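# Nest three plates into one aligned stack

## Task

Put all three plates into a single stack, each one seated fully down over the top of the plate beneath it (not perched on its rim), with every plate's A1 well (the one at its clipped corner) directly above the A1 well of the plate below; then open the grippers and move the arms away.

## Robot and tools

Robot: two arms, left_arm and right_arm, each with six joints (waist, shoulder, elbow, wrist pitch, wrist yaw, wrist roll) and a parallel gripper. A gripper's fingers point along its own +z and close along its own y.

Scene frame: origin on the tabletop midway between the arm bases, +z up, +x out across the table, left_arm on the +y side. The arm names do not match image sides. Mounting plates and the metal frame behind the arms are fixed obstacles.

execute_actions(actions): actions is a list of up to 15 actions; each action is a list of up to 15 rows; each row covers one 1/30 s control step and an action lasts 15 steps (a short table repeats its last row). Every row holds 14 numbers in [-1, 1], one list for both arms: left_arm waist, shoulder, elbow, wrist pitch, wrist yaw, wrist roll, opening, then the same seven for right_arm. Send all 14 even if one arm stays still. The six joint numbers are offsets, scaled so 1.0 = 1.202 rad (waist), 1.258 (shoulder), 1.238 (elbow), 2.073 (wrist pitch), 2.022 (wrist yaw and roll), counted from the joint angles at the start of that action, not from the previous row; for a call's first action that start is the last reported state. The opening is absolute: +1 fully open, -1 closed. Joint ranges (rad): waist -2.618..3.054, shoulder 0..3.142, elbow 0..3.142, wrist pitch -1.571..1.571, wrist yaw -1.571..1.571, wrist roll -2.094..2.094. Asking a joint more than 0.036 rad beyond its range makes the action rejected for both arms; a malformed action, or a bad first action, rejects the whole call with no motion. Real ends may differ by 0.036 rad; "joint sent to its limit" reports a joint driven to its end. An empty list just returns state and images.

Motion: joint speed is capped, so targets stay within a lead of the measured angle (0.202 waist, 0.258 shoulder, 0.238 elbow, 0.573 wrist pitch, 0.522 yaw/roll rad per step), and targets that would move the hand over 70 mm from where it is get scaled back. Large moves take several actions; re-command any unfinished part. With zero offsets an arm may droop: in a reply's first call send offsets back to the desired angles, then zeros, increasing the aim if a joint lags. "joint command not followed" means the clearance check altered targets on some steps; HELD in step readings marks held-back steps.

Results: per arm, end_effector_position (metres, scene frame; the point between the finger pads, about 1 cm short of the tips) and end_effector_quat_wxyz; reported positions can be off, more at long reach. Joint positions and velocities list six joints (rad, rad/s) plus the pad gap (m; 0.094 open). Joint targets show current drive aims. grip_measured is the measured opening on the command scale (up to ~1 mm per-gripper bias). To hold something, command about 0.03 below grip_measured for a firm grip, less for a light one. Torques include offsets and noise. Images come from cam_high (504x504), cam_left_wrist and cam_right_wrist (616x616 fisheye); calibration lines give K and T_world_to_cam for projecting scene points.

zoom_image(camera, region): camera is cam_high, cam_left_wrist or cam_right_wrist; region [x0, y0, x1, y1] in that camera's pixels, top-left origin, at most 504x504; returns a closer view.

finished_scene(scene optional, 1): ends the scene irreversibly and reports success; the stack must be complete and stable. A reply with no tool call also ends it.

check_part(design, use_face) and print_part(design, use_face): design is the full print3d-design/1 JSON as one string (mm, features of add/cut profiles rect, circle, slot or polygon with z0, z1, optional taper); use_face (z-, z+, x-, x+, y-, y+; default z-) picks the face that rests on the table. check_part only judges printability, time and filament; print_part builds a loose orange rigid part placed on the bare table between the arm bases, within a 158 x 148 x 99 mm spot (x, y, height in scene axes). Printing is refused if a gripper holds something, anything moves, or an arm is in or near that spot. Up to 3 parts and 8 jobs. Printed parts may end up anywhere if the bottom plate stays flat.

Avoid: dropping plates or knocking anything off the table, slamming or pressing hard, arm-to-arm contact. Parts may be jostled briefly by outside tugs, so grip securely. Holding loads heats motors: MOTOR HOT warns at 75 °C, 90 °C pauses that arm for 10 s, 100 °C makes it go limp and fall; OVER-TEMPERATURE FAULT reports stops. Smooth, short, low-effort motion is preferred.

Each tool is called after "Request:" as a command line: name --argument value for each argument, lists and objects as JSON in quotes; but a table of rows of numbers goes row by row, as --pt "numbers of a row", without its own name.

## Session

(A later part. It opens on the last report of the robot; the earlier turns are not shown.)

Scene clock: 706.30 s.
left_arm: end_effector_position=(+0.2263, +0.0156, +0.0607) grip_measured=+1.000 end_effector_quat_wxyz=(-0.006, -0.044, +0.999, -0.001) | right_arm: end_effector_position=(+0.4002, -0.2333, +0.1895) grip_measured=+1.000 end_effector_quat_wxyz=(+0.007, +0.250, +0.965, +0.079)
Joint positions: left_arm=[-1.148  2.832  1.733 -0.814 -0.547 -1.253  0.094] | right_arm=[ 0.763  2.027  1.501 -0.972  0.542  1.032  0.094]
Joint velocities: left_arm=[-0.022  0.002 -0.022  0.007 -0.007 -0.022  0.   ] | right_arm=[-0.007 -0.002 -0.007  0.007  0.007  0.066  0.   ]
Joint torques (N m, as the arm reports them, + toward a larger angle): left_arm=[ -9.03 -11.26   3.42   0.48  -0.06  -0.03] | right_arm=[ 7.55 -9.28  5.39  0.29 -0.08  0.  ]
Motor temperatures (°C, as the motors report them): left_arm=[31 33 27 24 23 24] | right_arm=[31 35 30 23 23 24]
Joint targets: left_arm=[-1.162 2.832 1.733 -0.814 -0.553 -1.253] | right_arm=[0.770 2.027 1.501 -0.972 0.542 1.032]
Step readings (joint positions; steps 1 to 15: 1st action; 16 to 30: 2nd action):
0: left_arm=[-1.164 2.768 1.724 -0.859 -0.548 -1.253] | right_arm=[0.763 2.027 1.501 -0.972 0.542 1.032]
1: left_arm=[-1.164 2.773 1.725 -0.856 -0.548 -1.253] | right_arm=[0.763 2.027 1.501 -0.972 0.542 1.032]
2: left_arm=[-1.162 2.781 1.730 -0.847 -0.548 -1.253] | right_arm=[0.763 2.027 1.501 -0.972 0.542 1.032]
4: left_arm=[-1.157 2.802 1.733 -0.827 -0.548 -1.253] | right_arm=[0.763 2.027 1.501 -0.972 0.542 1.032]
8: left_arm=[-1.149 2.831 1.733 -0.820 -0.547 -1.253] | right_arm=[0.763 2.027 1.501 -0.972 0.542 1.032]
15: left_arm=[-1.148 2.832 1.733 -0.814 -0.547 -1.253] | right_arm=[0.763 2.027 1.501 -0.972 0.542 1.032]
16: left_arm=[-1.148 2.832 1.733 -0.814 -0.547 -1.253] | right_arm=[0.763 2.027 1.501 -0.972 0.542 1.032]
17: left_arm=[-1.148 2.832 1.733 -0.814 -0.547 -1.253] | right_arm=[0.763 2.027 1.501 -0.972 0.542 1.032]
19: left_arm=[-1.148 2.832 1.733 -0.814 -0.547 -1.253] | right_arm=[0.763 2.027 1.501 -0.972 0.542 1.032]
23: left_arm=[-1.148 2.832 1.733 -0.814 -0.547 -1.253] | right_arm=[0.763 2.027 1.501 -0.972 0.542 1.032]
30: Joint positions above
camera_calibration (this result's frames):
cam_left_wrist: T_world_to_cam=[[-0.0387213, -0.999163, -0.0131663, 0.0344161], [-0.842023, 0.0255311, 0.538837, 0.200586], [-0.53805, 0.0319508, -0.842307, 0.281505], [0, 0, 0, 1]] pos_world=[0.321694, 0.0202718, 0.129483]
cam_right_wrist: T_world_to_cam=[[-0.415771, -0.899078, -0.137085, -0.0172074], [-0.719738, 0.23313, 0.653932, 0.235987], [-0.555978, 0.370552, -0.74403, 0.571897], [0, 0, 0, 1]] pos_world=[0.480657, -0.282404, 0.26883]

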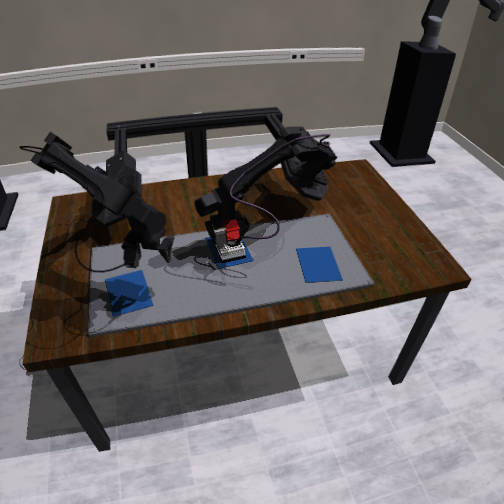

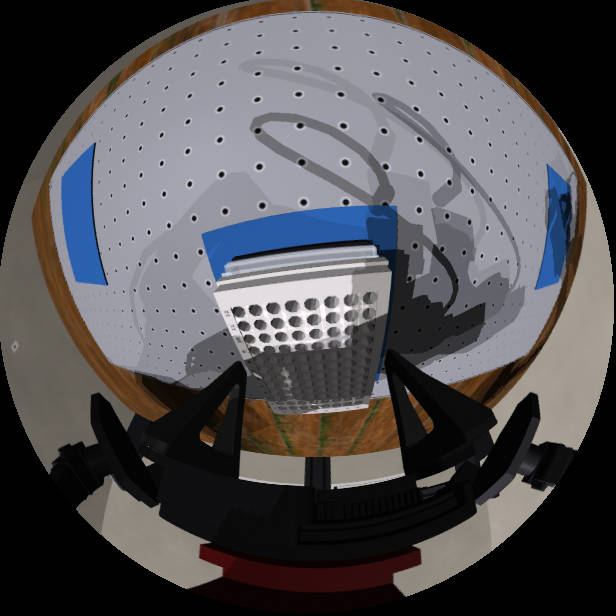

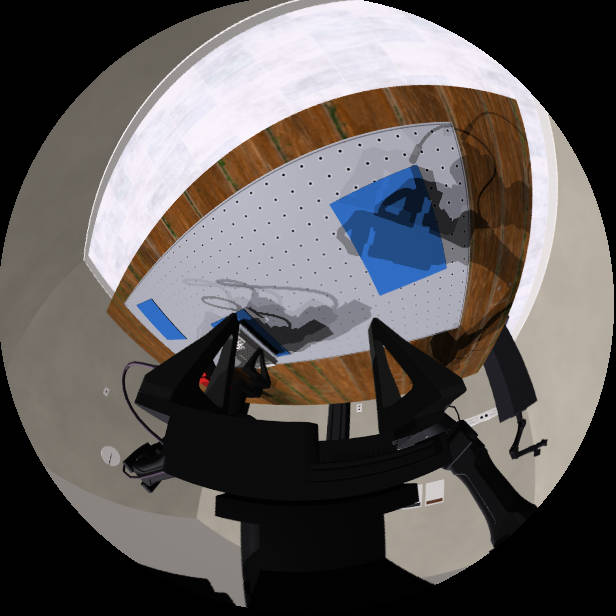

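Request:
execute_actions --actions '[[[0.005,0.034,0,0.021,-0.003,0,1,0.006,0,0,0,0,0,1]],[[-0.012,0,0,0,-0.003,0,1,0.006,0,0,0,0,0,1]]]'

Scene clock: 714.37 s.
left_arm: end_effector_position=(+0.2171, +0.0182, +0.0386) grip_measured=+1.000 end_effector_quat_wxyz=(-0.015, -0.044, +0.999, +0.012) | right_arm: end_effector_position=(+0.4002, -0.2333, +0.1895) grip_measured=+1.000 end_effector_quat_wxyz=(+0.007, +0.250, +0.965, +0.079)
Joint positions: left_arm=[-1.132  2.884  1.733 -0.788 -0.545 -1.253  0.094] | right_arm=[ 0.763  2.027  1.501 -0.972  0.542  1.032  0.094]
Joint velocities: left_arm=[ 0.007  0.007  0.002  0.007  0.037 -0.066  0.   ] | right_arm=[-0.007 -0.017  0.002  0.007 -0.007  0.051  0.   ]
Joint torques (N m, as the arm reports them, + toward a larger angle): left_arm=[ -9.02 -11.37   3.27   0.44  -0.05  -0.03] | right_arm=[ 7.52 -9.31  5.39  0.28 -0.08  0.  ]
Motor temperatures (°C, as the motors report them): left_arm=[31 34 27 24 23 24] | right_arm=[31 35 30 23 23 24]
Joint targets: left_arm=[-1.146 2.884 1.733 -0.788 -0.551 -1.253] | right_arm=[0.770 2.027 1.501 -0.972 0.542 1.032]
Step readings (joint positions; steps 1 to 15: 1st action; 16 to 30: 2nd action):
0: left_arm=[-1.148 2.832 1.733 -0.814 -0.547 -1.253] | right_arm=[0.763 2.027 1.501 -0.972 0.542 1.032]
1: left_arm=[-1.147 2.836 1.733 -0.812 -0.547 -1.253] | right_arm=[0.763 2.027 1.501 -0.972 0.542 1.032]
2: left_arm=[-1.146 2.841 1.733 -0.803 -0.547 -1.253] | right_arm=[0.763 2.027 1.501 -0.972 0.542 1.032]
4: left_arm=[-1.140 2.857 1.733 -0.794 -0.547 -1.253] | right_arm=[0.763 2.027 1.501 -0.972 0.542 1.032]
8: left_arm=[-1.132 2.882 1.733 -0.792 -0.546 -1.253] | right_arm=[0.763 2.027 1.501 -0.972 0.542 1.032]
15: left_arm=[-1.132 2.884 1.733 -0.788 -0.545 -1.253] | right_arm=[0.763 2.027 1.501 -0.972 0.542 1.032]
16: left_arm=[-1.132 2.884 1.733 -0.788 -0.545 -1.253] | right_arm=[0.763 2.027 1.501 -0.972 0.542 1.032]
17: left_arm=[-1.132 2.884 1.733 -0.788 -0.545 -1.253] | right_arm=[0.763 2.027 1.501 -0.972 0.542 1.032]
19: left_arm=[-1.132 2.884 1.733 -0.788 -0.545 -1.253] | right_arm=[0.763 2.027 1.501 -0.972 0.542 1.032]
23: left_arm=[-1.132 2.884 1.733 -0.788 -0.545 -1.253] | right_arm=[0.763 2.027 1.501 -0.972 0.542 1.032]
30: Joint positions above
camera_calibration (this result's frames):
cam_left_wrist: T_world_to_cam=[[-0.0399362, -0.998516, -0.0370183, 0.0374891], [-0.832243, 0.0127376, 0.554264, 0.202206], [-0.55297, 0.0529434, -0.831517, 0.260315], [0, 0, 0, 1]] pos_world=[0.313728, 0.0210759, 0.105768]
cam_right_wrist: T_world_to_cam=[[-0.415771, -0.899078, -0.137085, -0.0172074], [-0.719738, 0.23313, 0.653932, 0.235987], [-0.555978, 0.370552, -0.74403, 0.571897], [0, 0, 0, 1]] pos_world=[0.480657, -0.282404, 0.26883]

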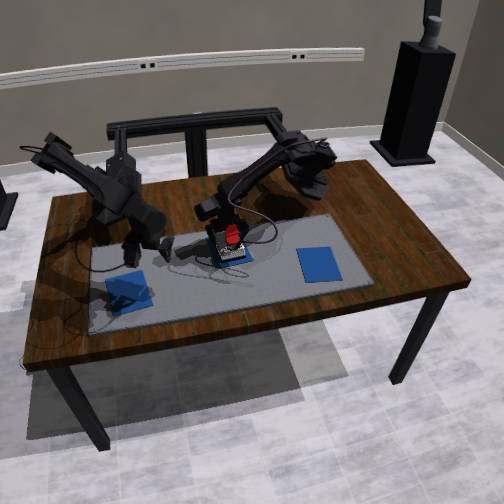

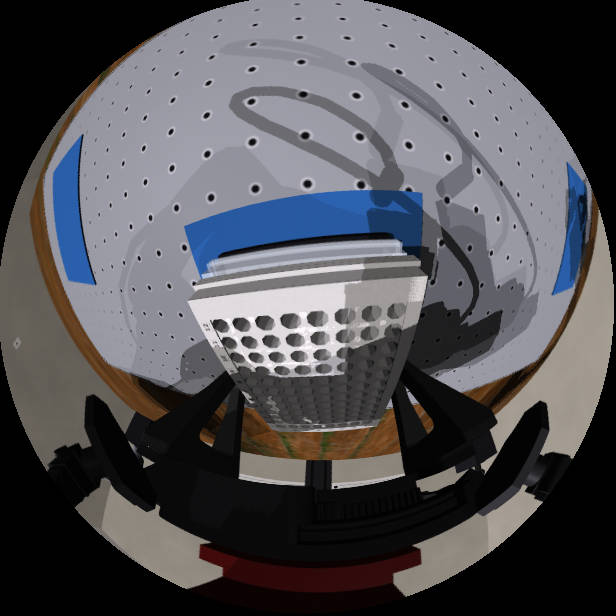

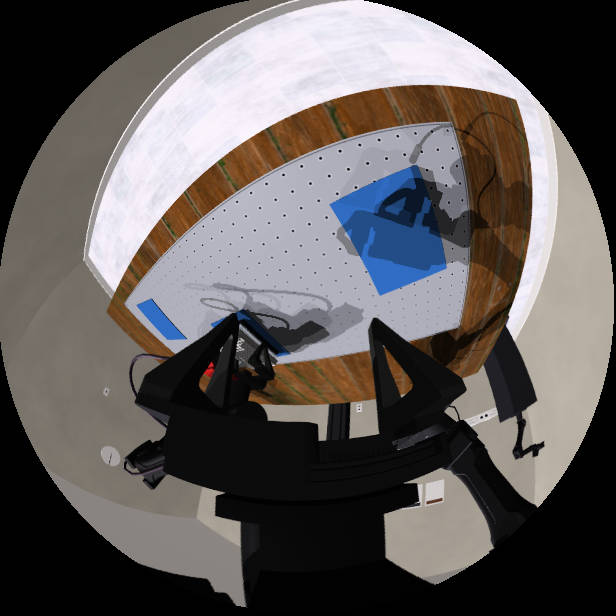

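Request:
execute_actions --actions '[[[-0.012,0,0,0.014,-0.003,0,1,0.006,0,0,0,0,0,1]],[[-0.012,0,0,0,-0.003,0,0.88,0.006,0,0,0,0,0,1]],[[-0.012,0,0,0,-0.003,0,0.83,0.006,0,0,0,0,0,1]],[[-0.012,0,0,0,-0.003,0,0.79,0.006,0,0,0,0,0,1]]]'

Request:
execute_actions --actions '[[[-0.012,0,0,0,-0.003,0,0.9,0.006,0,0,0,0,0,1]],[[-0.012,0,0,0,-0.003,0,1,0.006,0,0,0,0,0,1]]]'

Scene clock: 724.00 s.
left_arm: end_effector_position=(+0.2181, +0.0158, +0.0385) grip_measured=+0.806 end_effector_quat_wxyz=(-0.013, -0.047, +0.999, +0.007) | right_arm: end_effector_position=(+0.4002, -0.2333, +0.1895) grip_measured=+1.000 end_effector_quat_wxyz=(+0.007, +0.250, +0.965, +0.079)
Joint positions: left_arm=[-1.132  2.884  1.733 -0.776 -0.545 -1.253  0.085] | right_arm=[ 0.763  2.027  1.501 -0.972  0.542  1.032  0.094]
Joint velocities: left_arm=[ 0.002  0.002  0.012  0.007 -0.007  0.022 -0.001] | right_arm=[-0.012 -0.012 -0.007  0.007 -0.081 -0.037  0.   ]
Joint torques (N m, as the arm reports them, + toward a larger angle): left_arm=[ -9.02 -11.37   3.26   0.45  -0.05  -0.03] | right_arm=[ 7.55 -9.26  5.37  0.3  -0.07  0.  ]
Motor temperatures (°C, as the motors report them): left_arm=[31 34 27 24 23 24] | right_arm=[31 35 30 23 23 24]
Joint targets: left_arm=[-1.146 2.884 1.733 -0.776 -0.551 -1.253] | right_arm=[0.770 2.027 1.501 -0.972 0.542 1.032]
Step readings (joint positions; steps 1 to 15: 1st action; 16 to 30: 2nd action; 31 to 45: 3rd action; 46 to 60: 4th action):
0: left_arm=[-1.132 2.884 1.733 -0.788 -0.545 -1.253] | right_arm=[0.763 2.027 1.501 -0.972 0.542 1.032]
1: left_arm=[-1.132 2.884 1.733 -0.786 -0.545 -1.253] | right_arm=[0.763 2.027 1.501 -0.972 0.542 1.032]
2: left_arm=[-1.132 2.884 1.733 -0.785 -0.545 -1.253] | right_arm=[0.763 2.027 1.501 -0.972 0.542 1.032]
4: left_arm=[-1.132 2.884 1.733 -0.781 -0.545 -1.253] | right_arm=[0.763 2.027 1.501 -0.972 0.542 1.032]
8: left_arm=[-1.132 2.884 1.733 -0.777 -0.545 -1.253] | right_arm=[0.763 2.027 1.501 -0.972 0.542 1.032]
15: left_arm=[-1.132 2.884 1.733 -0.775 -0.545 -1.253] | right_arm=[0.763 2.027 1.501 -0.972 0.542 1.032]
16: left_arm=[-1.132 2.884 1.733 -0.775 -0.545 -1.253] | right_arm=[0.763 2.027 1.501 -0.972 0.542 1.032]
17: left_arm=[-1.132 2.884 1.733 -0.775 -0.545 -1.253] | right_arm=[0.763 2.027 1.501 -0.972 0.542 1.032]
19: left_arm=[-1.132 2.884 1.733 -0.775 -0.545 -1.253] | right_arm=[0.763 2.027 1.501 -0.972 0.542 1.032]
23: left_arm=[-1.132 2.884 1.733 -0.775 -0.545 -1.253] | right_arm=[0.763 2.027 1.501 -0.972 0.542 1.032]
30: left_arm=[-1.132 2.884 1.733 -0.775 -0.545 -1.253] | right_arm=[0.763 2.027 1.501 -0.972 0.542 1.032]
31: left_arm=[-1.132 2.884 1.733 -0.775 -0.545 -1.253] | right_arm=[0.763 2.027 1.501 -0.972 0.542 1.032]
32: left_arm=[-1.132 2.884 1.733 -0.776 -0.545 -1.253] | right_arm=[0.763 2.027 1.501 -0.972 0.542 1.032]
34: left_arm=[-1.132 2.884 1.733 -0.776 -0.545 -1.253] | right_arm=[0.763 2.027 1.501 -0.972 0.542 1.032]
38: left_arm=[-1.132 2.884 1.733 -0.776 -0.545 -1.253] | right_arm=[0.763 2.027 1.501 -0.972 0.542 1.032]
45: left_arm=[-1.132 2.884 1.733 -0.776 -0.545 -1.253] | right_arm=[0.763 2.027 1.501 -0.972 0.542 1.032]
46: left_arm=[-1.132 2.884 1.733 -0.776 -0.545 -1.253] | right_arm=[0.763 2.027 1.501 -0.972 0.542 1.032]
47: left_arm=[-1.132 2.884 1.733 -0.776 -0.545 -1.253] | right_arm=[0.763 2.027 1.501 -0.972 0.542 1.032]
49: left_arm=[-1.132 2.884 1.733 -0.776 -0.545 -1.253] | right_arm=[0.763 2.027 1.501 -0.972 0.542 1.032]
53: left_arm=[-1.132 2.884 1.733 -0.776 -0.545 -1.253] | right_arm=[0.763 2.027 1.501 -0.972 0.542 1.032]
60: Joint positions above
camera_calibration (this result's frames):
cam_left_wrist: T_world_to_cam=[[-0.0336964, -0.999029, -0.0283668, 0.0335046], [-0.834528, 0.0125076, 0.550824, 0.203752], [-0.549935, 0.0422336, -0.834139, 0.260545], [0, 0, 0, 1]] pos_world=[0.314448, 0.0199198, 0.10605]
cam_right_wrist: T_world_to_cam=[[-0.415771, -0.899078, -0.137085, -0.0172074], [-0.719738, 0.23313, 0.653932, 0.235987], [-0.555978, 0.370552, -0.74403, 0.571897], [0, 0, 0, 1]] pos_world=[0.480657, -0.282404, 0.26883]

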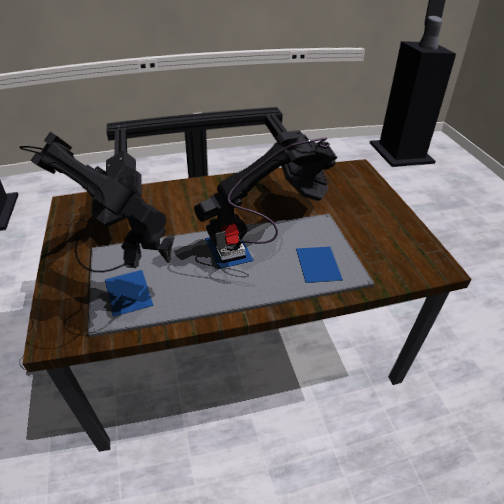

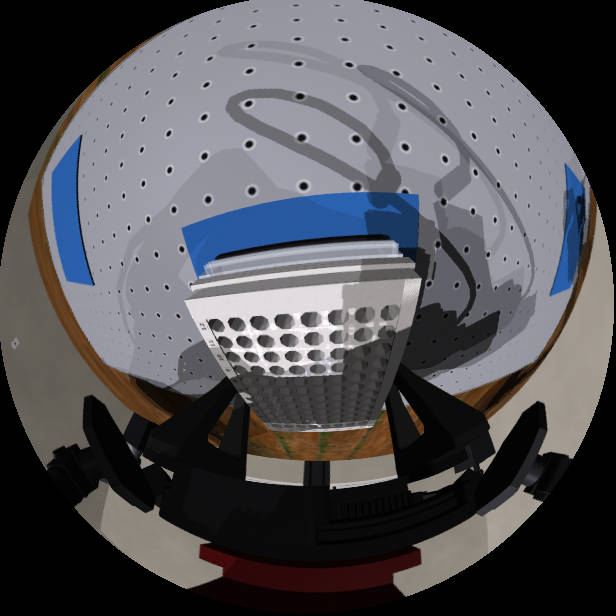

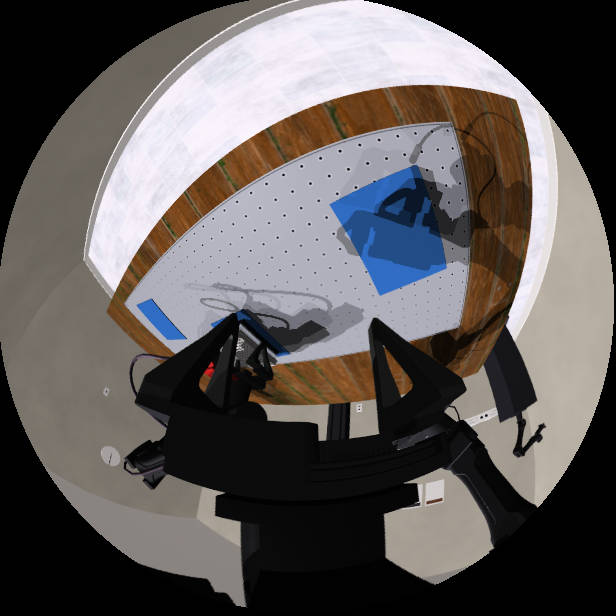

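Scene clock: 725.00 s.
left_arm: end_effector_position=(+0.2181, +0.0158, +0.0385) grip_measured=+1.000 end_effector_quat_wxyz=(-0.013, -0.047, +0.999, +0.007) | right_arm: end_effector_position=(+0.4002, -0.2333, +0.1895) grip_measured=+1.000 end_effector_quat_wxyz=(+0.007, +0.250, +0.965, +0.079)
Joint positions: left_arm=[-1.132  2.884  1.733 -0.776 -0.545 -1.253  0.094] | right_arm=[ 0.763  2.027  1.501 -0.972  0.542  1.032  0.094]
Joint velocities: left_arm=[-0.012 -0.012 -0.012  0.007 -0.037  0.022  0.   ] | right_arm=[-0.002 -0.002 -0.007 -0.037 -0.037 -0.007  0.   ]
Joint torques (N m, as the arm reports them, + toward a larger angle): left_arm=[ -9.03 -11.38   3.25   0.45  -0.05  -0.03] | right_arm=[ 7.55 -9.3   5.38  0.28 -0.07  0.  ]
Motor temperatures (°C, as the motors report them): left_arm=[31 34 27 24 23 24] | right_arm=[31 35 30 23 23 24]
Joint targets: left_arm=[-1.146 2.884 1.733 -0.776 -0.551 -1.253] | right_arm=[0.770 2.027 1.501 -0.972 0.542 1.032]
Step readings (joint positions; steps 1 to 15: 1st action; 16 to 30: 2nd action):
0: left_arm=[-1.132 2.884 1.733 -0.776 -0.545 -1.253] | right_arm=[0.763 2.027 1.501 -0.972 0.542 1.032]
1: left_arm=[-1.132 2.884 1.733 -0.776 -0.545 -1.253] | right_arm=[0.763 2.027 1.501 -0.972 0.542 1.032]
2: left_arm=[-1.132 2.884 1.733 -0.776 -0.545 -1.253] | right_arm=[0.763 2.027 1.501 -0.972 0.542 1.032]
4: left_arm=[-1.132 2.884 1.733 -0.776 -0.545 -1.253] | right_arm=[0.763 2.027 1.501 -0.972 0.542 1.032]
8: left_arm=[-1.132 2.884 1.733 -0.776 -0.545 -1.253] | right_arm=[0.763 2.027 1.501 -0.972 0.542 1.032]
15: left_arm=[-1.132 2.884 1.733 -0.776 -0.545 -1.253] | right_arm=[0.763 2.027 1.501 -0.972 0.542 1.032]
16: left_arm=[-1.132 2.884 1.733 -0.776 -0.545 -1.253] | right_arm=[0.763 2.027 1.501 -0.972 0.542 1.032]
17: left_arm=[-1.132 2.884 1.733 -0.776 -0.545 -1.253] | right_arm=[0.763 2.027 1.501 -0.972 0.542 1.032]
19: left_arm=[-1.132 2.884 1.733 -0.776 -0.545 -1.253] | right_arm=[0.763 2.027 1.501 -0.972 0.542 1.032]
23: left_arm=[-1.132 2.884 1.733 -0.776 -0.545 -1.253] | right_arm=[0.763 2.027 1.501 -0.972 0.542 1.032]
30: Joint positions above
camera_calibration (this result's frames):
cam_left_wrist: T_world_to_cam=[[-0.0336964, -0.999029, -0.0283668, 0.0335046], [-0.834528, 0.0125076, 0.550824, 0.203752], [-0.549935, 0.0422336, -0.834139, 0.260545], [0, 0, 0, 1]] pos_world=[0.314448, 0.0199198, 0.10605]
cam_right_wrist: T_world_to_cam=[[-0.415771, -0.899078, -0.137085, -0.0172074], [-0.719738, 0.23313, 0.653932, 0.235987], [-0.555978, 0.370552, -0.74403, 0.571897], [0, 0, 0, 1]] pos_world=[0.480657, -0.282404, 0.26883]

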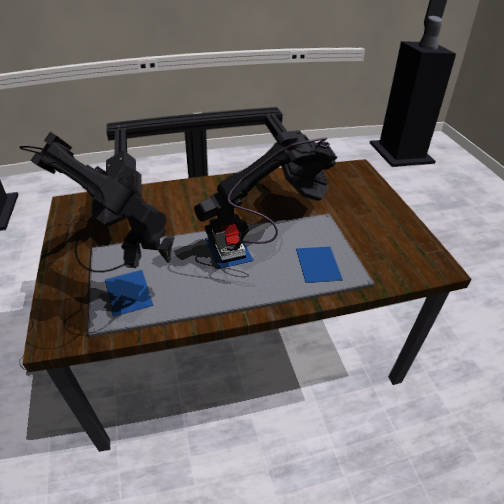

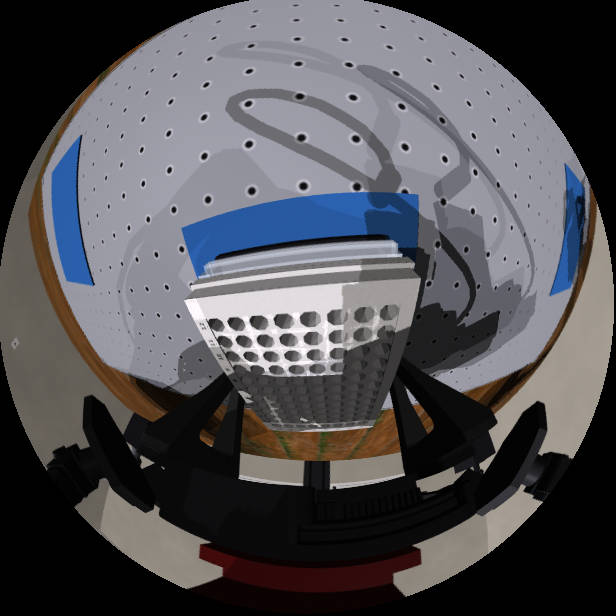

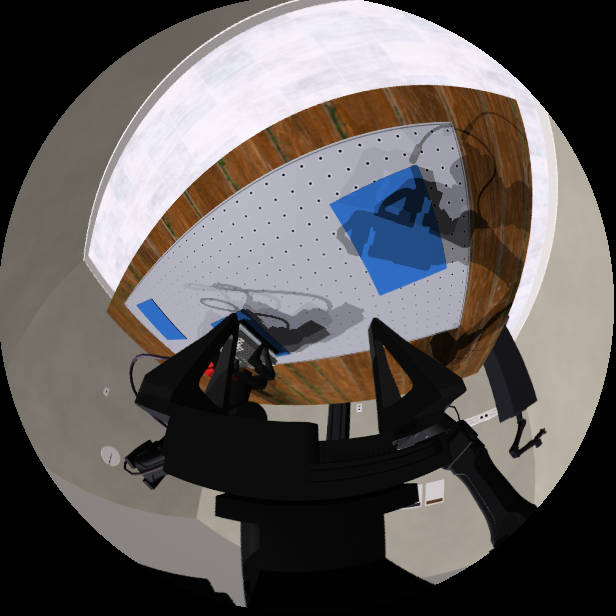

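Request:
execute_actions --actions '[[[-0.025,-0.06,0,-0.022,-0.003,0,1,0.006,0,0,0,0,0,1]],[[-0.025,-0.06,0,-0.03,-0.003,0,1,0.006,0,0,0,0,0,1]],[[0.1,0,0.06,0.025,-0.003,0,0,0.006,0,0,0,0,0,1]],[[0.085,0,0.06,0.025,-0.003,0,0,0.006,0,0,0,0,0,1]],[[-0.012,0,0,0,-0.003,0,0,0.006,0,0,0,0,0,1]]]'

Scene clock: 759.63 s.
left_arm: end_effector_position=(+0.3461, +0.0422, +0.0434) grip_measured=+0.002 end_effector_quat_wxyz=(-0.035, -0.217, +0.974, -0.046) | right_arm: end_effector_position=(+0.4002, -0.2333, +0.1895) grip_measured=+1.000 end_effector_quat_wxyz=(+0.007, +0.250, +0.965, +0.079)
Joint positions: left_arm=[-0.875  2.762  1.858 -0.771 -0.52  -1.254  0.047] | right_arm=[ 0.763  2.027  1.501 -0.972  0.542  1.032  0.094]
Joint velocities: left_arm=[ 0.007  0.002  0.002 -0.022 -0.007 -0.007 -0.001] | right_arm=[ 0.002  0.012  0.017  0.037 -0.007  0.051  0.   ]
Joint torques (N m, as the arm reports them, + toward a larger angle): left_arm=[-10.25 -11.39   3.35   0.55   0.02  -0.03] | right_arm=[ 7.54 -9.26  5.37  0.29 -0.07  0.  ]
Motor temperatures (°C, as the motors report them): left_arm=[31 35 27 24 23 24] | right_arm=[31 35 30 23 23 24]
Joint targets: left_arm=[-0.888 2.762 1.858 -0.772 -0.526 -1.254] | right_arm=[0.770 2.027 1.501 -0.972 0.542 1.032]
Step readings (joint positions; steps 1 to 15: 1st action; 16 to 30: 2nd action; 31 to 45: 3rd action; 46 to 60: 4th action; 61 to 75: 5th action):
0: left_arm=[-1.132 2.884 1.733 -0.776 -0.545 -1.253] | right_arm=[0.763 2.027 1.501 -0.972 0.542 1.032]
1: left_arm=[-1.132 2.880 1.733 -0.778 -0.545 -1.253] | right_arm=[0.763 2.027 1.501 -0.972 0.542 1.032]
2: left_arm=[-1.133 2.873 1.731 -0.786 -0.543 -1.253] | right_arm=[0.763 2.027 1.501 -0.972 0.542 1.032]
4: left_arm=[-1.135 2.854 1.731 -0.798 -0.543 -1.253] | right_arm=[0.763 2.027 1.501 -0.972 0.542 1.032]
8: left_arm=[-1.138 2.824 1.731 -0.799 -0.543 -1.253] | right_arm=[0.763 2.027 1.501 -0.972 0.542 1.032]
15: left_arm=[-1.139 2.823 1.731 -0.804 -0.543 -1.253] | right_arm=[0.763 2.027 1.501 -0.972 0.542 1.032]
16: left_arm=[-1.139 2.819 1.730 -0.808 -0.542 -1.253] | right_arm=[0.763 2.027 1.501 -0.972 0.542 1.032]
17: left_arm=[-1.139 2.812 1.728 -0.818 -0.540 -1.253] | right_arm=[0.763 2.027 1.501 -0.972 0.542 1.032]
19: left_arm=[-1.142 2.793 1.727 -0.835 -0.540 -1.253] | right_arm=[0.763 2.027 1.501 -0.972 0.542 1.032]
23: left_arm=[-1.145 2.764 1.727 -0.841 -0.540 -1.253] | right_arm=[0.763 2.027 1.501 -0.972 0.542 1.032]
30: left_arm=[-1.145 2.762 1.727 -0.848 -0.540 -1.253] | right_arm=[0.763 2.027 1.501 -0.972 0.542 1.032]
31: left_arm=[-1.135 2.764 1.735 -0.849 -0.535 -1.253] | right_arm=[0.763 2.027 1.501 -0.972 0.542 1.032]
32: left_arm=[-1.120 2.768 1.748 -0.846 -0.529 -1.253] | right_arm=[0.763 2.027 1.501 -0.972 0.542 1.032]
34: left_arm=[-1.067 2.770 1.771 -0.828 -0.527 -1.253] | right_arm=[0.763 2.027 1.501 -0.972 0.542 1.032]
38: left_arm=[-1.005 2.756 1.793 -0.820 -0.513 -1.254] | right_arm=[0.763 2.027 1.501 -0.972 0.542 1.032]
45: left_arm=[-1.005 2.761 1.795 -0.809 -0.525 -1.254] | right_arm=[0.763 2.027 1.501 -0.972 0.542 1.032]
46: left_arm=[-0.996 2.762 1.803 -0.811 -0.521 -1.254] | right_arm=[0.763 2.027 1.501 -0.972 0.542 1.032]
47: left_arm=[-0.984 2.766 1.817 -0.812 -0.513 -1.254] | right_arm=[0.763 2.027 1.501 -0.972 0.542 1.032]
49: left_arm=[-0.949 2.763 1.842 -0.809 -0.504 -1.254] | right_arm=[0.763 2.027 1.501 -0.972 0.542 1.032]
53: left_arm=[-0.879 2.762 1.858 -0.772 -0.516 -1.254] | right_arm=[0.763 2.027 1.501 -0.972 0.542 1.032]
60: left_arm=[-0.874 2.762 1.858 -0.772 -0.521 -1.254] | right_arm=[0.763 2.027 1.501 -0.972 0.542 1.032]
61: left_arm=[-0.875 2.762 1.858 -0.771 -0.521 -1.254] | right_arm=[0.763 2.027 1.501 -0.972 0.542 1.032]
62: left_arm=[-0.876 2.762 1.858 -0.771 -0.521 -1.254] | right_arm=[0.763 2.027 1.501 -0.972 0.542 1.032]
64: left_arm=[-0.875 2.762 1.858 -0.771 -0.520 -1.254] | right_arm=[0.763 2.027 1.501 -0.972 0.542 1.032]
68: left_arm=[-0.875 2.762 1.858 -0.771 -0.520 -1.254] | right_arm=[0.763 2.027 1.501 -0.972 0.542 1.032]
75: Joint positions above
camera_calibration (this result's frames):
cam_left_wrist: T_world_to_cam=[[0.308981, -0.948526, 0.0694989, -0.0607145], [-0.778393, -0.210218, 0.591535, 0.295741], [-0.546476, -0.23687, -0.803279, 0.343097], [0, 0, 0, 1]] pos_world=[0.436456, 0.0858504, 0.104881]
cam_right_wrist: T_world_to_cam=[[-0.415771, -0.899078, -0.137085, -0.0172074], [-0.719738, 0.23313, 0.653932, 0.235987], [-0.555978, 0.370552, -0.74403, 0.571897], [0, 0, 0, 1]] pos_world=[0.480657, -0.282404, 0.26883]

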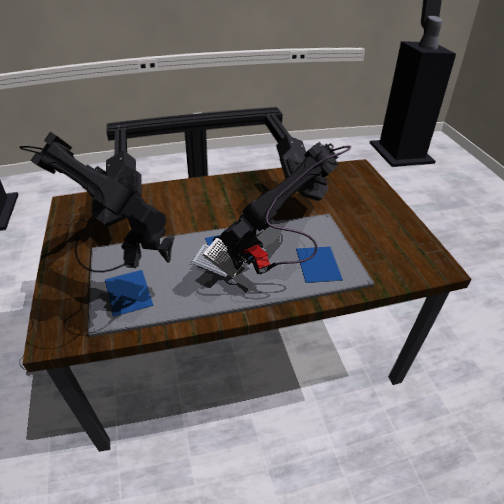

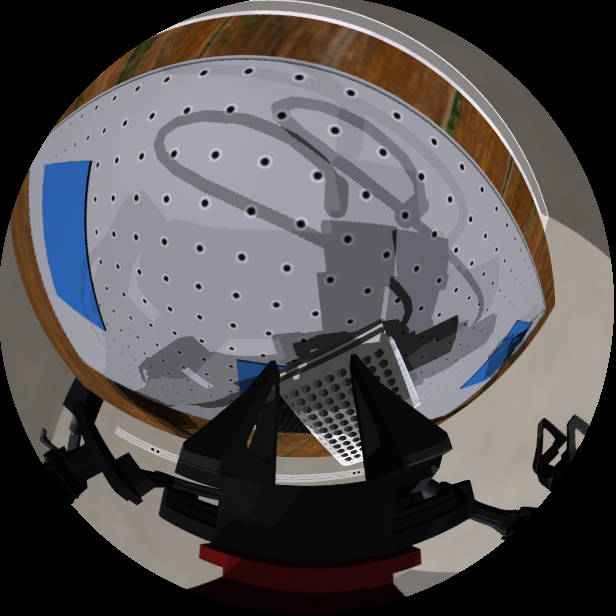

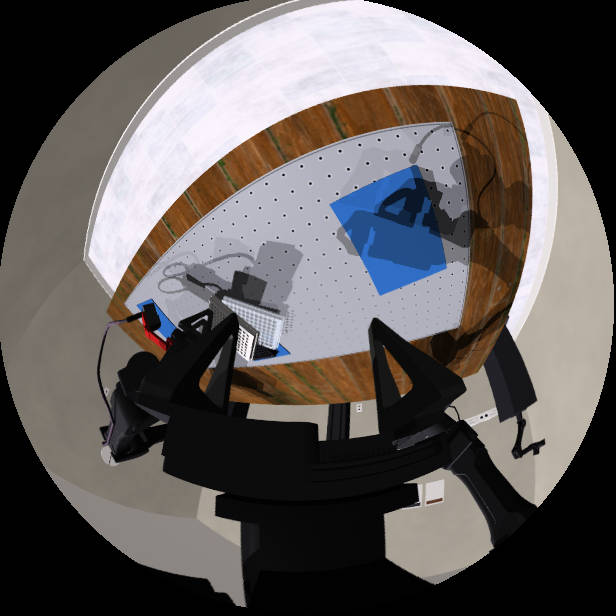

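Knocked the stack over. Lift and reassess.

Request:
execute_actions --actions '[[[-0.012,-0.05,0,0,-0.003,0,0,0.006,0,0,0,0,0,1]],[[-0.012,-0.08,0,0,-0.003,0,0,0.006,0,0,0,0,0,1]],[[-0.012,-0.15,-0.05,-0.05,-0.003,0,1,0.006,0,0,0,0,0,1]],[[-0.012,-0.15,-0.1,-0.03,-0.003,0,1,0.006,0,0,0,0,0,1]],[[-0.012,0,0,0,-0.003,0,1,0.006,0,0,0,0,0,1]]]'

Request:
zoom_image --camera "cam_high" --region '[160,200,300,310]'

Scene clock: 768.73 s.
left_arm: end_effector_position=(+0.3983, +0.1322, +0.1829) grip_measured=+1.000 end_effector_quat_wxyz=(-0.005, -0.259, +0.960, -0.108) | right_arm: end_effector_position=(+0.4002, -0.2333, +0.1895) grip_measured=+1.000 end_effector_quat_wxyz=(+0.007, +0.250, +0.965, +0.079)
Joint positions: left_arm=[-0.875  2.248  1.653 -0.917 -0.51  -1.253  0.094] | right_arm=[ 0.763  2.027  1.501 -0.972  0.542  1.032  0.094]
Joint velocities: left_arm=[-0.022 -0.007  0.007  0.022  0.007  0.037  0.   ] | right_arm=[-0.007 -0.012 -0.002  0.066 -0.066  0.11   0.   ]
Joint torques (N m, as the arm reports them, + toward a larger angle): left_arm=[-9.26 -9.09  3.9   0.77  0.02 -0.03] | right_arm=[ 7.57 -9.25  5.38  0.29 -0.07  0.  ]
Motor temperatures (°C, as the motors report them): left_arm=[32 35 27 24 23 24] | right_arm=[31 35 30 23 23 24]
Joint targets: left_arm=[-0.889 2.248 1.653 -0.917 -0.516 -1.253] | right_arm=[0.770 2.027 1.501 -0.972 0.542 1.032]
Step readings (joint positions; steps 1 to 15: 1st action; 16 to 30: 2nd action; 31 to 45: 3rd action; 46 to 60: 4th action; 61 to 75: 5th action):
0: left_arm=[-0.875 2.762 1.858 -0.771 -0.520 -1.254] | right_arm=[0.763 2.027 1.501 -0.972 0.542 1.032]
1: left_arm=[-0.875 2.759 1.858 -0.771 -0.520 -1.254] | right_arm=[0.763 2.027 1.501 -0.972 0.542 1.032]
2: left_arm=[-0.875 2.755 1.856 -0.772 -0.519 -1.254] | right_arm=[0.763 2.027 1.501 -0.972 0.542 1.032]
4: left_arm=[-0.875 2.741 1.856 -0.772 -0.519 -1.254] | right_arm=[0.763 2.027 1.501 -0.972 0.542 1.032]
8: left_arm=[-0.875 2.719 1.856 -0.772 -0.519 -1.254] | right_arm=[0.763 2.027 1.501 -0.972 0.542 1.032]
15: left_arm=[-0.875 2.717 1.856 -0.772 -0.519 -1.254] | right_arm=[0.763 2.027 1.501 -0.972 0.542 1.032]
16: left_arm=[-0.875 2.711 1.855 -0.772 -0.517 -1.254] | right_arm=[0.763 2.027 1.501 -0.972 0.542 1.032]
17: left_arm=[-0.875 2.701 1.849 -0.774 -0.515 -1.254] | right_arm=[0.763 2.027 1.501 -0.972 0.542 1.032]
19: left_arm=[-0.875 2.674 1.847 -0.778 -0.514 -1.254] | right_arm=[0.763 2.027 1.501 -0.972 0.542 1.032]
23: left_arm=[-0.875 2.628 1.847 -0.777 -0.514 -1.254] | right_arm=[0.763 2.027 1.501 -0.972 0.542 1.032]
30: left_arm=[-0.875 2.623 1.847 -0.776 -0.514 -1.254] | right_arm=[0.763 2.027 1.501 -0.972 0.542 1.032]
31: left_arm=[-0.875 2.606 1.833 -0.774 -0.511 -1.253] | right_arm=[0.763 2.027 1.501 -0.972 0.542 1.032]
32: left_arm=[-0.875 2.577 1.803 -0.793 -0.507 -1.253] | right_arm=[0.763 2.027 1.501 -0.972 0.542 1.032]
34: left_arm=[-0.875 2.514 1.777 -0.844 -0.506 -1.253] | right_arm=[0.763 2.027 1.501 -0.972 0.542 1.032]
38: left_arm=[-0.875 2.433 1.777 -0.854 -0.510 -1.253] | right_arm=[0.763 2.027 1.501 -0.972 0.542 1.032]
45: left_arm=[-0.875 2.435 1.777 -0.863 -0.513 -1.253] | right_arm=[0.763 2.027 1.501 -0.972 0.542 1.032]
46: left_arm=[-0.875 2.415 1.752 -0.849 -0.511 -1.253] | right_arm=[0.763 2.027 1.501 -0.972 0.542 1.032]
47: left_arm=[-0.875 2.380 1.706 -0.854 -0.507 -1.253] | right_arm=[0.763 2.027 1.501 -0.972 0.542 1.032]
49: left_arm=[-0.875 2.312 1.657 -0.901 -0.506 -1.253] | right_arm=[0.763 2.027 1.501 -0.972 0.542 1.032]
53: left_arm=[-0.875 2.249 1.653 -0.917 -0.508 -1.253] | right_arm=[0.763 2.027 1.501 -0.972 0.542 1.032]
60: left_arm=[-0.875 2.248 1.653 -0.917 -0.510 -1.253] | right_arm=[0.763 2.027 1.501 -0.972 0.542 1.032]
61: left_arm=[-0.875 2.248 1.653 -0.917 -0.510 -1.253] | right_arm=[0.763 2.027 1.501 -0.972 0.542 1.032]
62: left_arm=[-0.875 2.248 1.653 -0.917 -0.510 -1.253] | right_arm=[0.763 2.027 1.501 -0.972 0.542 1.032]
64: left_arm=[-0.875 2.248 1.653 -0.917 -0.510 -1.253] | right_arm=[0.763 2.027 1.501 -0.972 0.542 1.032]
68: left_arm=[-0.875 2.248 1.653 -0.917 -0.510 -1.253] | right_arm=[0.763 2.027 1.501 -0.972 0.542 1.032]
75: Joint positions above
camera_calibration (this result's frames):
cam_left_wrist: T_world_to_cam=[[0.385197, -0.901715, 0.196297, -0.0608854], [-0.804197, -0.22366, 0.550675, 0.292359], [-0.452648, -0.36998, -0.81131, 0.48677], [0, 0, 0, 1]] pos_world=[0.478903, 0.190583, 0.245879]
cam_right_wrist: T_world_to_cam=[[-0.415771, -0.899078, -0.137085, -0.0172074], [-0.719738, 0.23313, 0.653932, 0.235987], [-0.555978, 0.370552, -0.74403, 0.571897], [0, 0, 0, 1]] pos_world=[0.480657, -0.282404, 0.26883]

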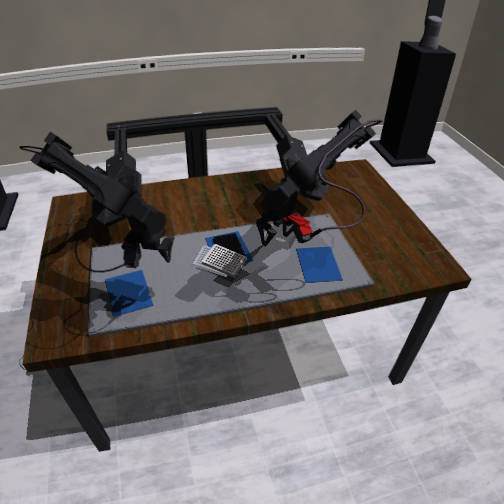

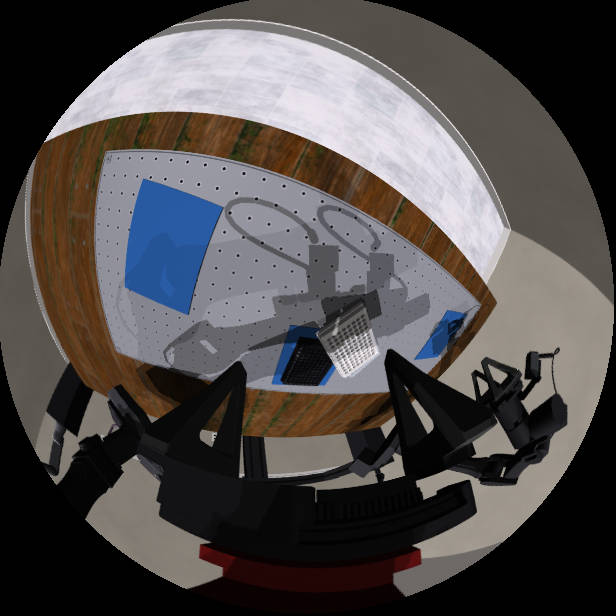

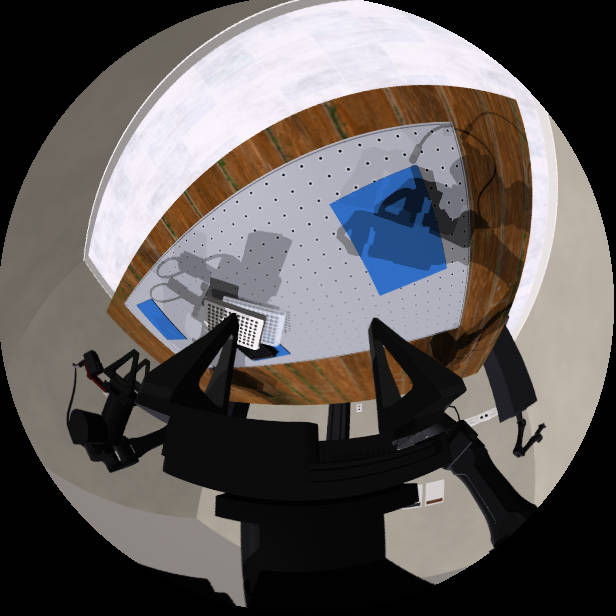

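Region (160, 200, 300, 310) of cam_high's 504x504 image, scaled by 3.600, with more detail than that image has; it fills the top 396 rows of this view, and the rest is white.

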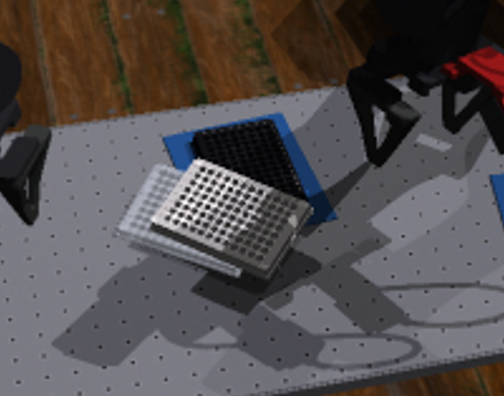

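Request:
print_part --design '{"format":"print3d-design/1","features":[{"op":"add","profile":{"rect":{"cx":0,"cy":0,"w":143,"h":100.6}},"z0":0,"z1":37},{"op":"cut","profile":{"rect":{"cx":0,"cy":0,"w":129,"h":86.6}},"z0":0,"z1":31},{"op":"cut","profile":{"rect":{"cx":0,"cy":0,"w":129,"h":86.6}},"z0":31,"z1":37,"taper":4.4},{"op":"cut","profile":{"rect":{"cx":0,"cy":0,"w":84,"h":110}},"z0":2.4,"z1":37},{"op":"cut","profile":{"rect":{"cx":0,"cy":0,"w":150,"h":50}},"z0":2.4,"z1":37}]}'

Request:
execute_actions --actions '[]'

Part 1 is printed: 1.46 h, 42.8 g of filament, 185 layers; 143.0 x 100.6 x 37.0 mm as designed. It stands on the bare table between the two arms' bases, on the arms' side of the base plate (DECK), not on it. This print cost $5.26. Before another print, move this part until the middle of its box is at least 110 mm from the next part's box. Left: parts 2, jobs 7, checks 64.
The newest observation:
Scene clock: 797.00 s.
left_arm: end_effector_position=(+0.3983, +0.1322, +0.1829) grip_measured=+1.000 end_effector_quat_wxyz=(-0.005, -0.259, +0.960, -0.108) | right_arm: end_effector_position=(+0.4002, -0.2333, +0.1895) grip_measured=+1.000 end_effector_quat_wxyz=(+0.007, +0.250, +0.965, +0.079)
Joint positions: left_arm=[-0.875  2.248  1.653 -0.917 -0.51  -1.253  0.094] | right_arm=[ 0.763  2.027  1.501 -0.972  0.542  1.032  0.094]
Joint velocities: left_arm=[ 0.017 -0.002 -0.022 -0.081 -0.022  0.007  0.   ] | right_arm=[-0.007  0.007 -0.002 -0.066  0.037 -0.007  0.   ]
Joint torques (N m, as the arm reports them, + toward a larger angle): no reading
Motor temperatures (°C, as the motors report them): left_arm=[38 34 28 25 23 24] | right_arm=[32 36 31 23 23 24]
Joint targets: left_arm=[-0.889 2.248 1.653 -0.917 -0.516 -1.253] | right_arm=[0.770 2.027 1.501 -0.972 0.542 1.032]
camera_calibration (this result's frames):
cam_high: model=pinhole+radial image_wh=504x504 fovy_deg=63.273 K=[[409.034, 0, 249.212], [0, 409.034, 249.569], [0, 0, 1]] D=[0.853368, 0.112418, 0, 0, 0.00132249, 1.05358, 0.206047, 0.005359] T_world_to_cam=[[0.253569, 0.967069, 0.0219003, -0.167764], [0.647446, -0.152854, -0.746625, -0.133154], [-0.718691, 0.2035, -0.664885, 1.62661], [0, 0, 0, 1]] pos_world=[1.29778, -0.189129, 0.985768]
cam_left_wrist: model=fisheye image_wh=616x616 K=[[187.035, 0, 302.538], [0, 187.783, 303.912], [0, 0, 1]] D=[-0.005, 0, 0, 0] theta_max_deg=95 T_world_to_cam=[[0.385197, -0.901715, 0.196297, -0.0608854], [-0.804197, -0.22366, 0.550675, 0.292359], [-0.452648, -0.36998, -0.81131, 0.48677], [0, 0, 0, 1]] pos_world=[0.478903, 0.190583, 0.245879]
cam_right_wrist: model=fisheye image_wh=616x616 K=[[189.596, 0, 304.288], [0, 190.354, 304.581], [0, 0, 1]] D=[-0.005, 0, 0, 0] theta_max_deg=95 T_world_to_cam=[[-0.415771, -0.899078, -0.137085, -0.0172074], [-0.719738, 0.23313, 0.653932, 0.235987], [-0.555978, 0.370552, -0.74403, 0.571897], [0, 0, 0, 1]] pos_world=[0.480657, -0.282404, 0.26883]
Images, in order (width x height): cam_high 504x504, cam_left_wrist 616x616, cam_right_wrist 616x616.

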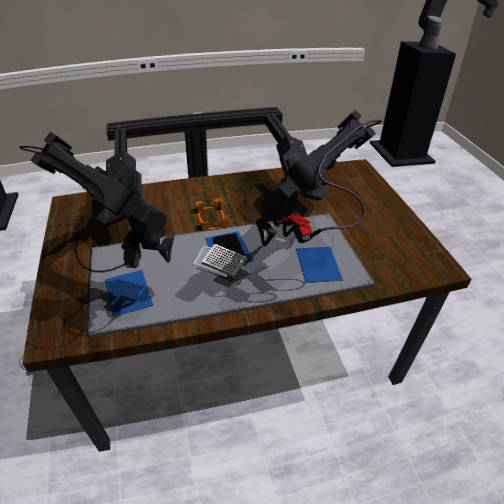

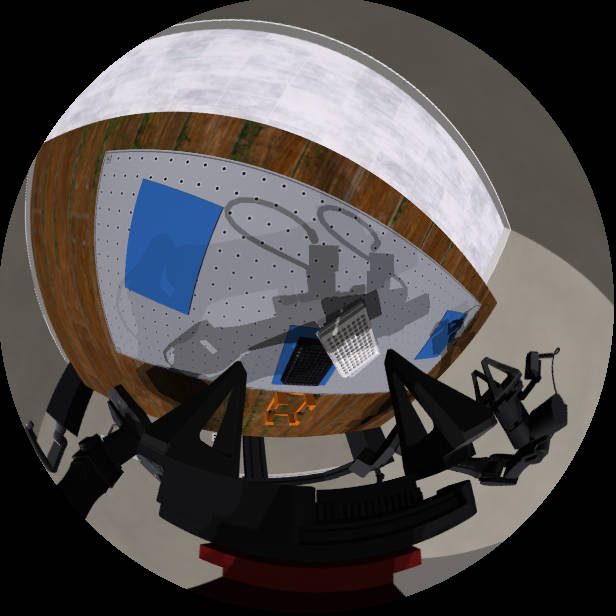

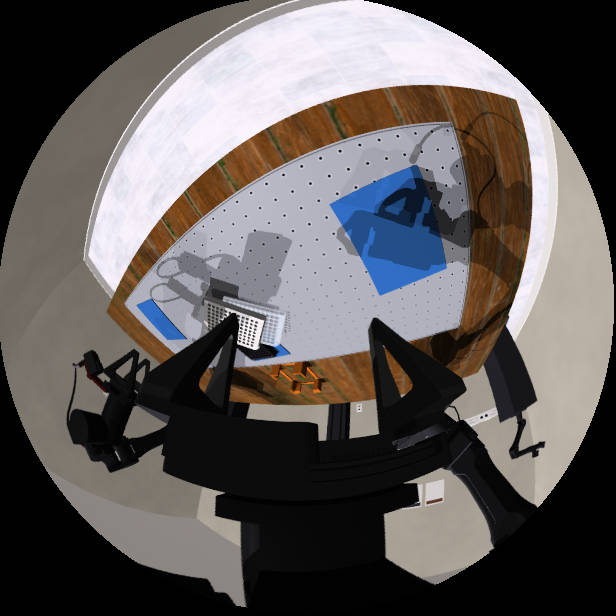

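Scene clock: 797.00 s.
left_arm: end_effector_position=(+0.3983, +0.1322, +0.1829) grip_measured=+1.000 end_effector_quat_wxyz=(-0.005, -0.259, +0.960, -0.108) | right_arm: end_effector_position=(+0.4002, -0.2333, +0.1895) grip_measured=+1.000 end_effector_quat_wxyz=(+0.007, +0.250, +0.965, +0.079)
Joint positions: left_arm=[-0.875  2.248  1.653 -0.917 -0.51  -1.253  0.094] | right_arm=[ 0.763  2.027  1.501 -0.972  0.542  1.032  0.094]
Joint velocities: left_arm=[ 0.017 -0.002 -0.022 -0.081 -0.022  0.007  0.   ] | right_arm=[-0.007  0.007 -0.002 -0.066  0.037 -0.007  0.   ]
Joint torques (N m, as the arm reports them, + toward a larger angle): no reading
Motor temperatures (°C, as the motors report them): left_arm=[38 34 28 25 23 24] | right_arm=[32 36 31 23 23 24]
Joint targets: left_arm=[-0.889 2.248 1.653 -0.917 -0.516 -1.253] | right_arm=[0.770 2.027 1.501 -0.972 0.542 1.032]
camera_calibration (this result's frames):
cam_left_wrist: T_world_to_cam=[[0.385197, -0.901715, 0.196297, -0.0608854], [-0.804197, -0.22366, 0.550675, 0.292359], [-0.452648, -0.36998, -0.81131, 0.48677], [0, 0, 0, 1]] pos_world=[0.478903, 0.190583, 0.245879]
cam_right_wrist: T_world_to_cam=[[-0.415771, -0.899078, -0.137085, -0.0172074], [-0.719738, 0.23313, 0.653932, 0.235987], [-0.555978, 0.370552, -0.74403, 0.571897], [0, 0, 0, 1]] pos_world=[0.480657, -0.282404, 0.26883]

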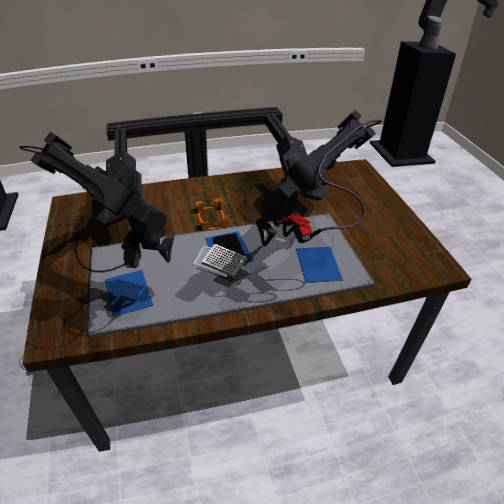

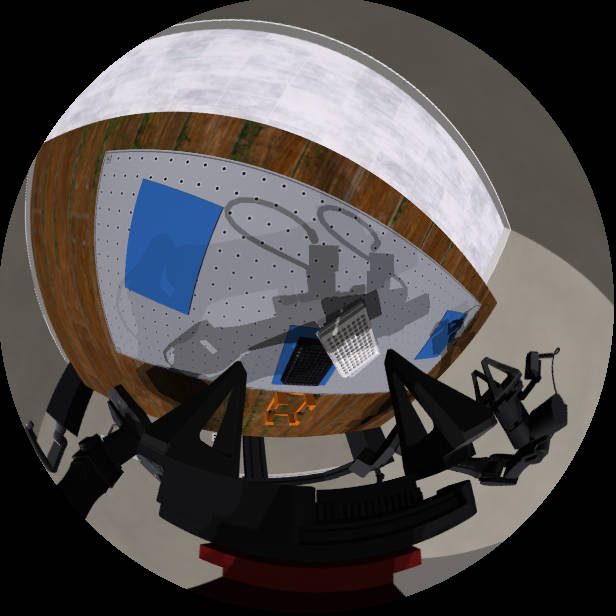

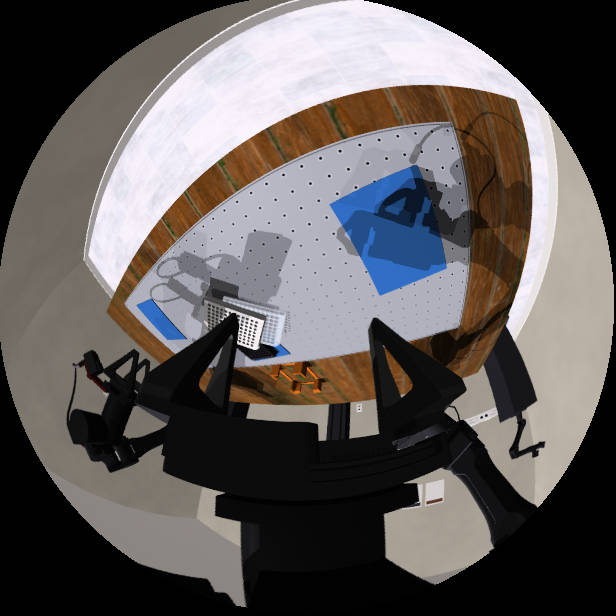

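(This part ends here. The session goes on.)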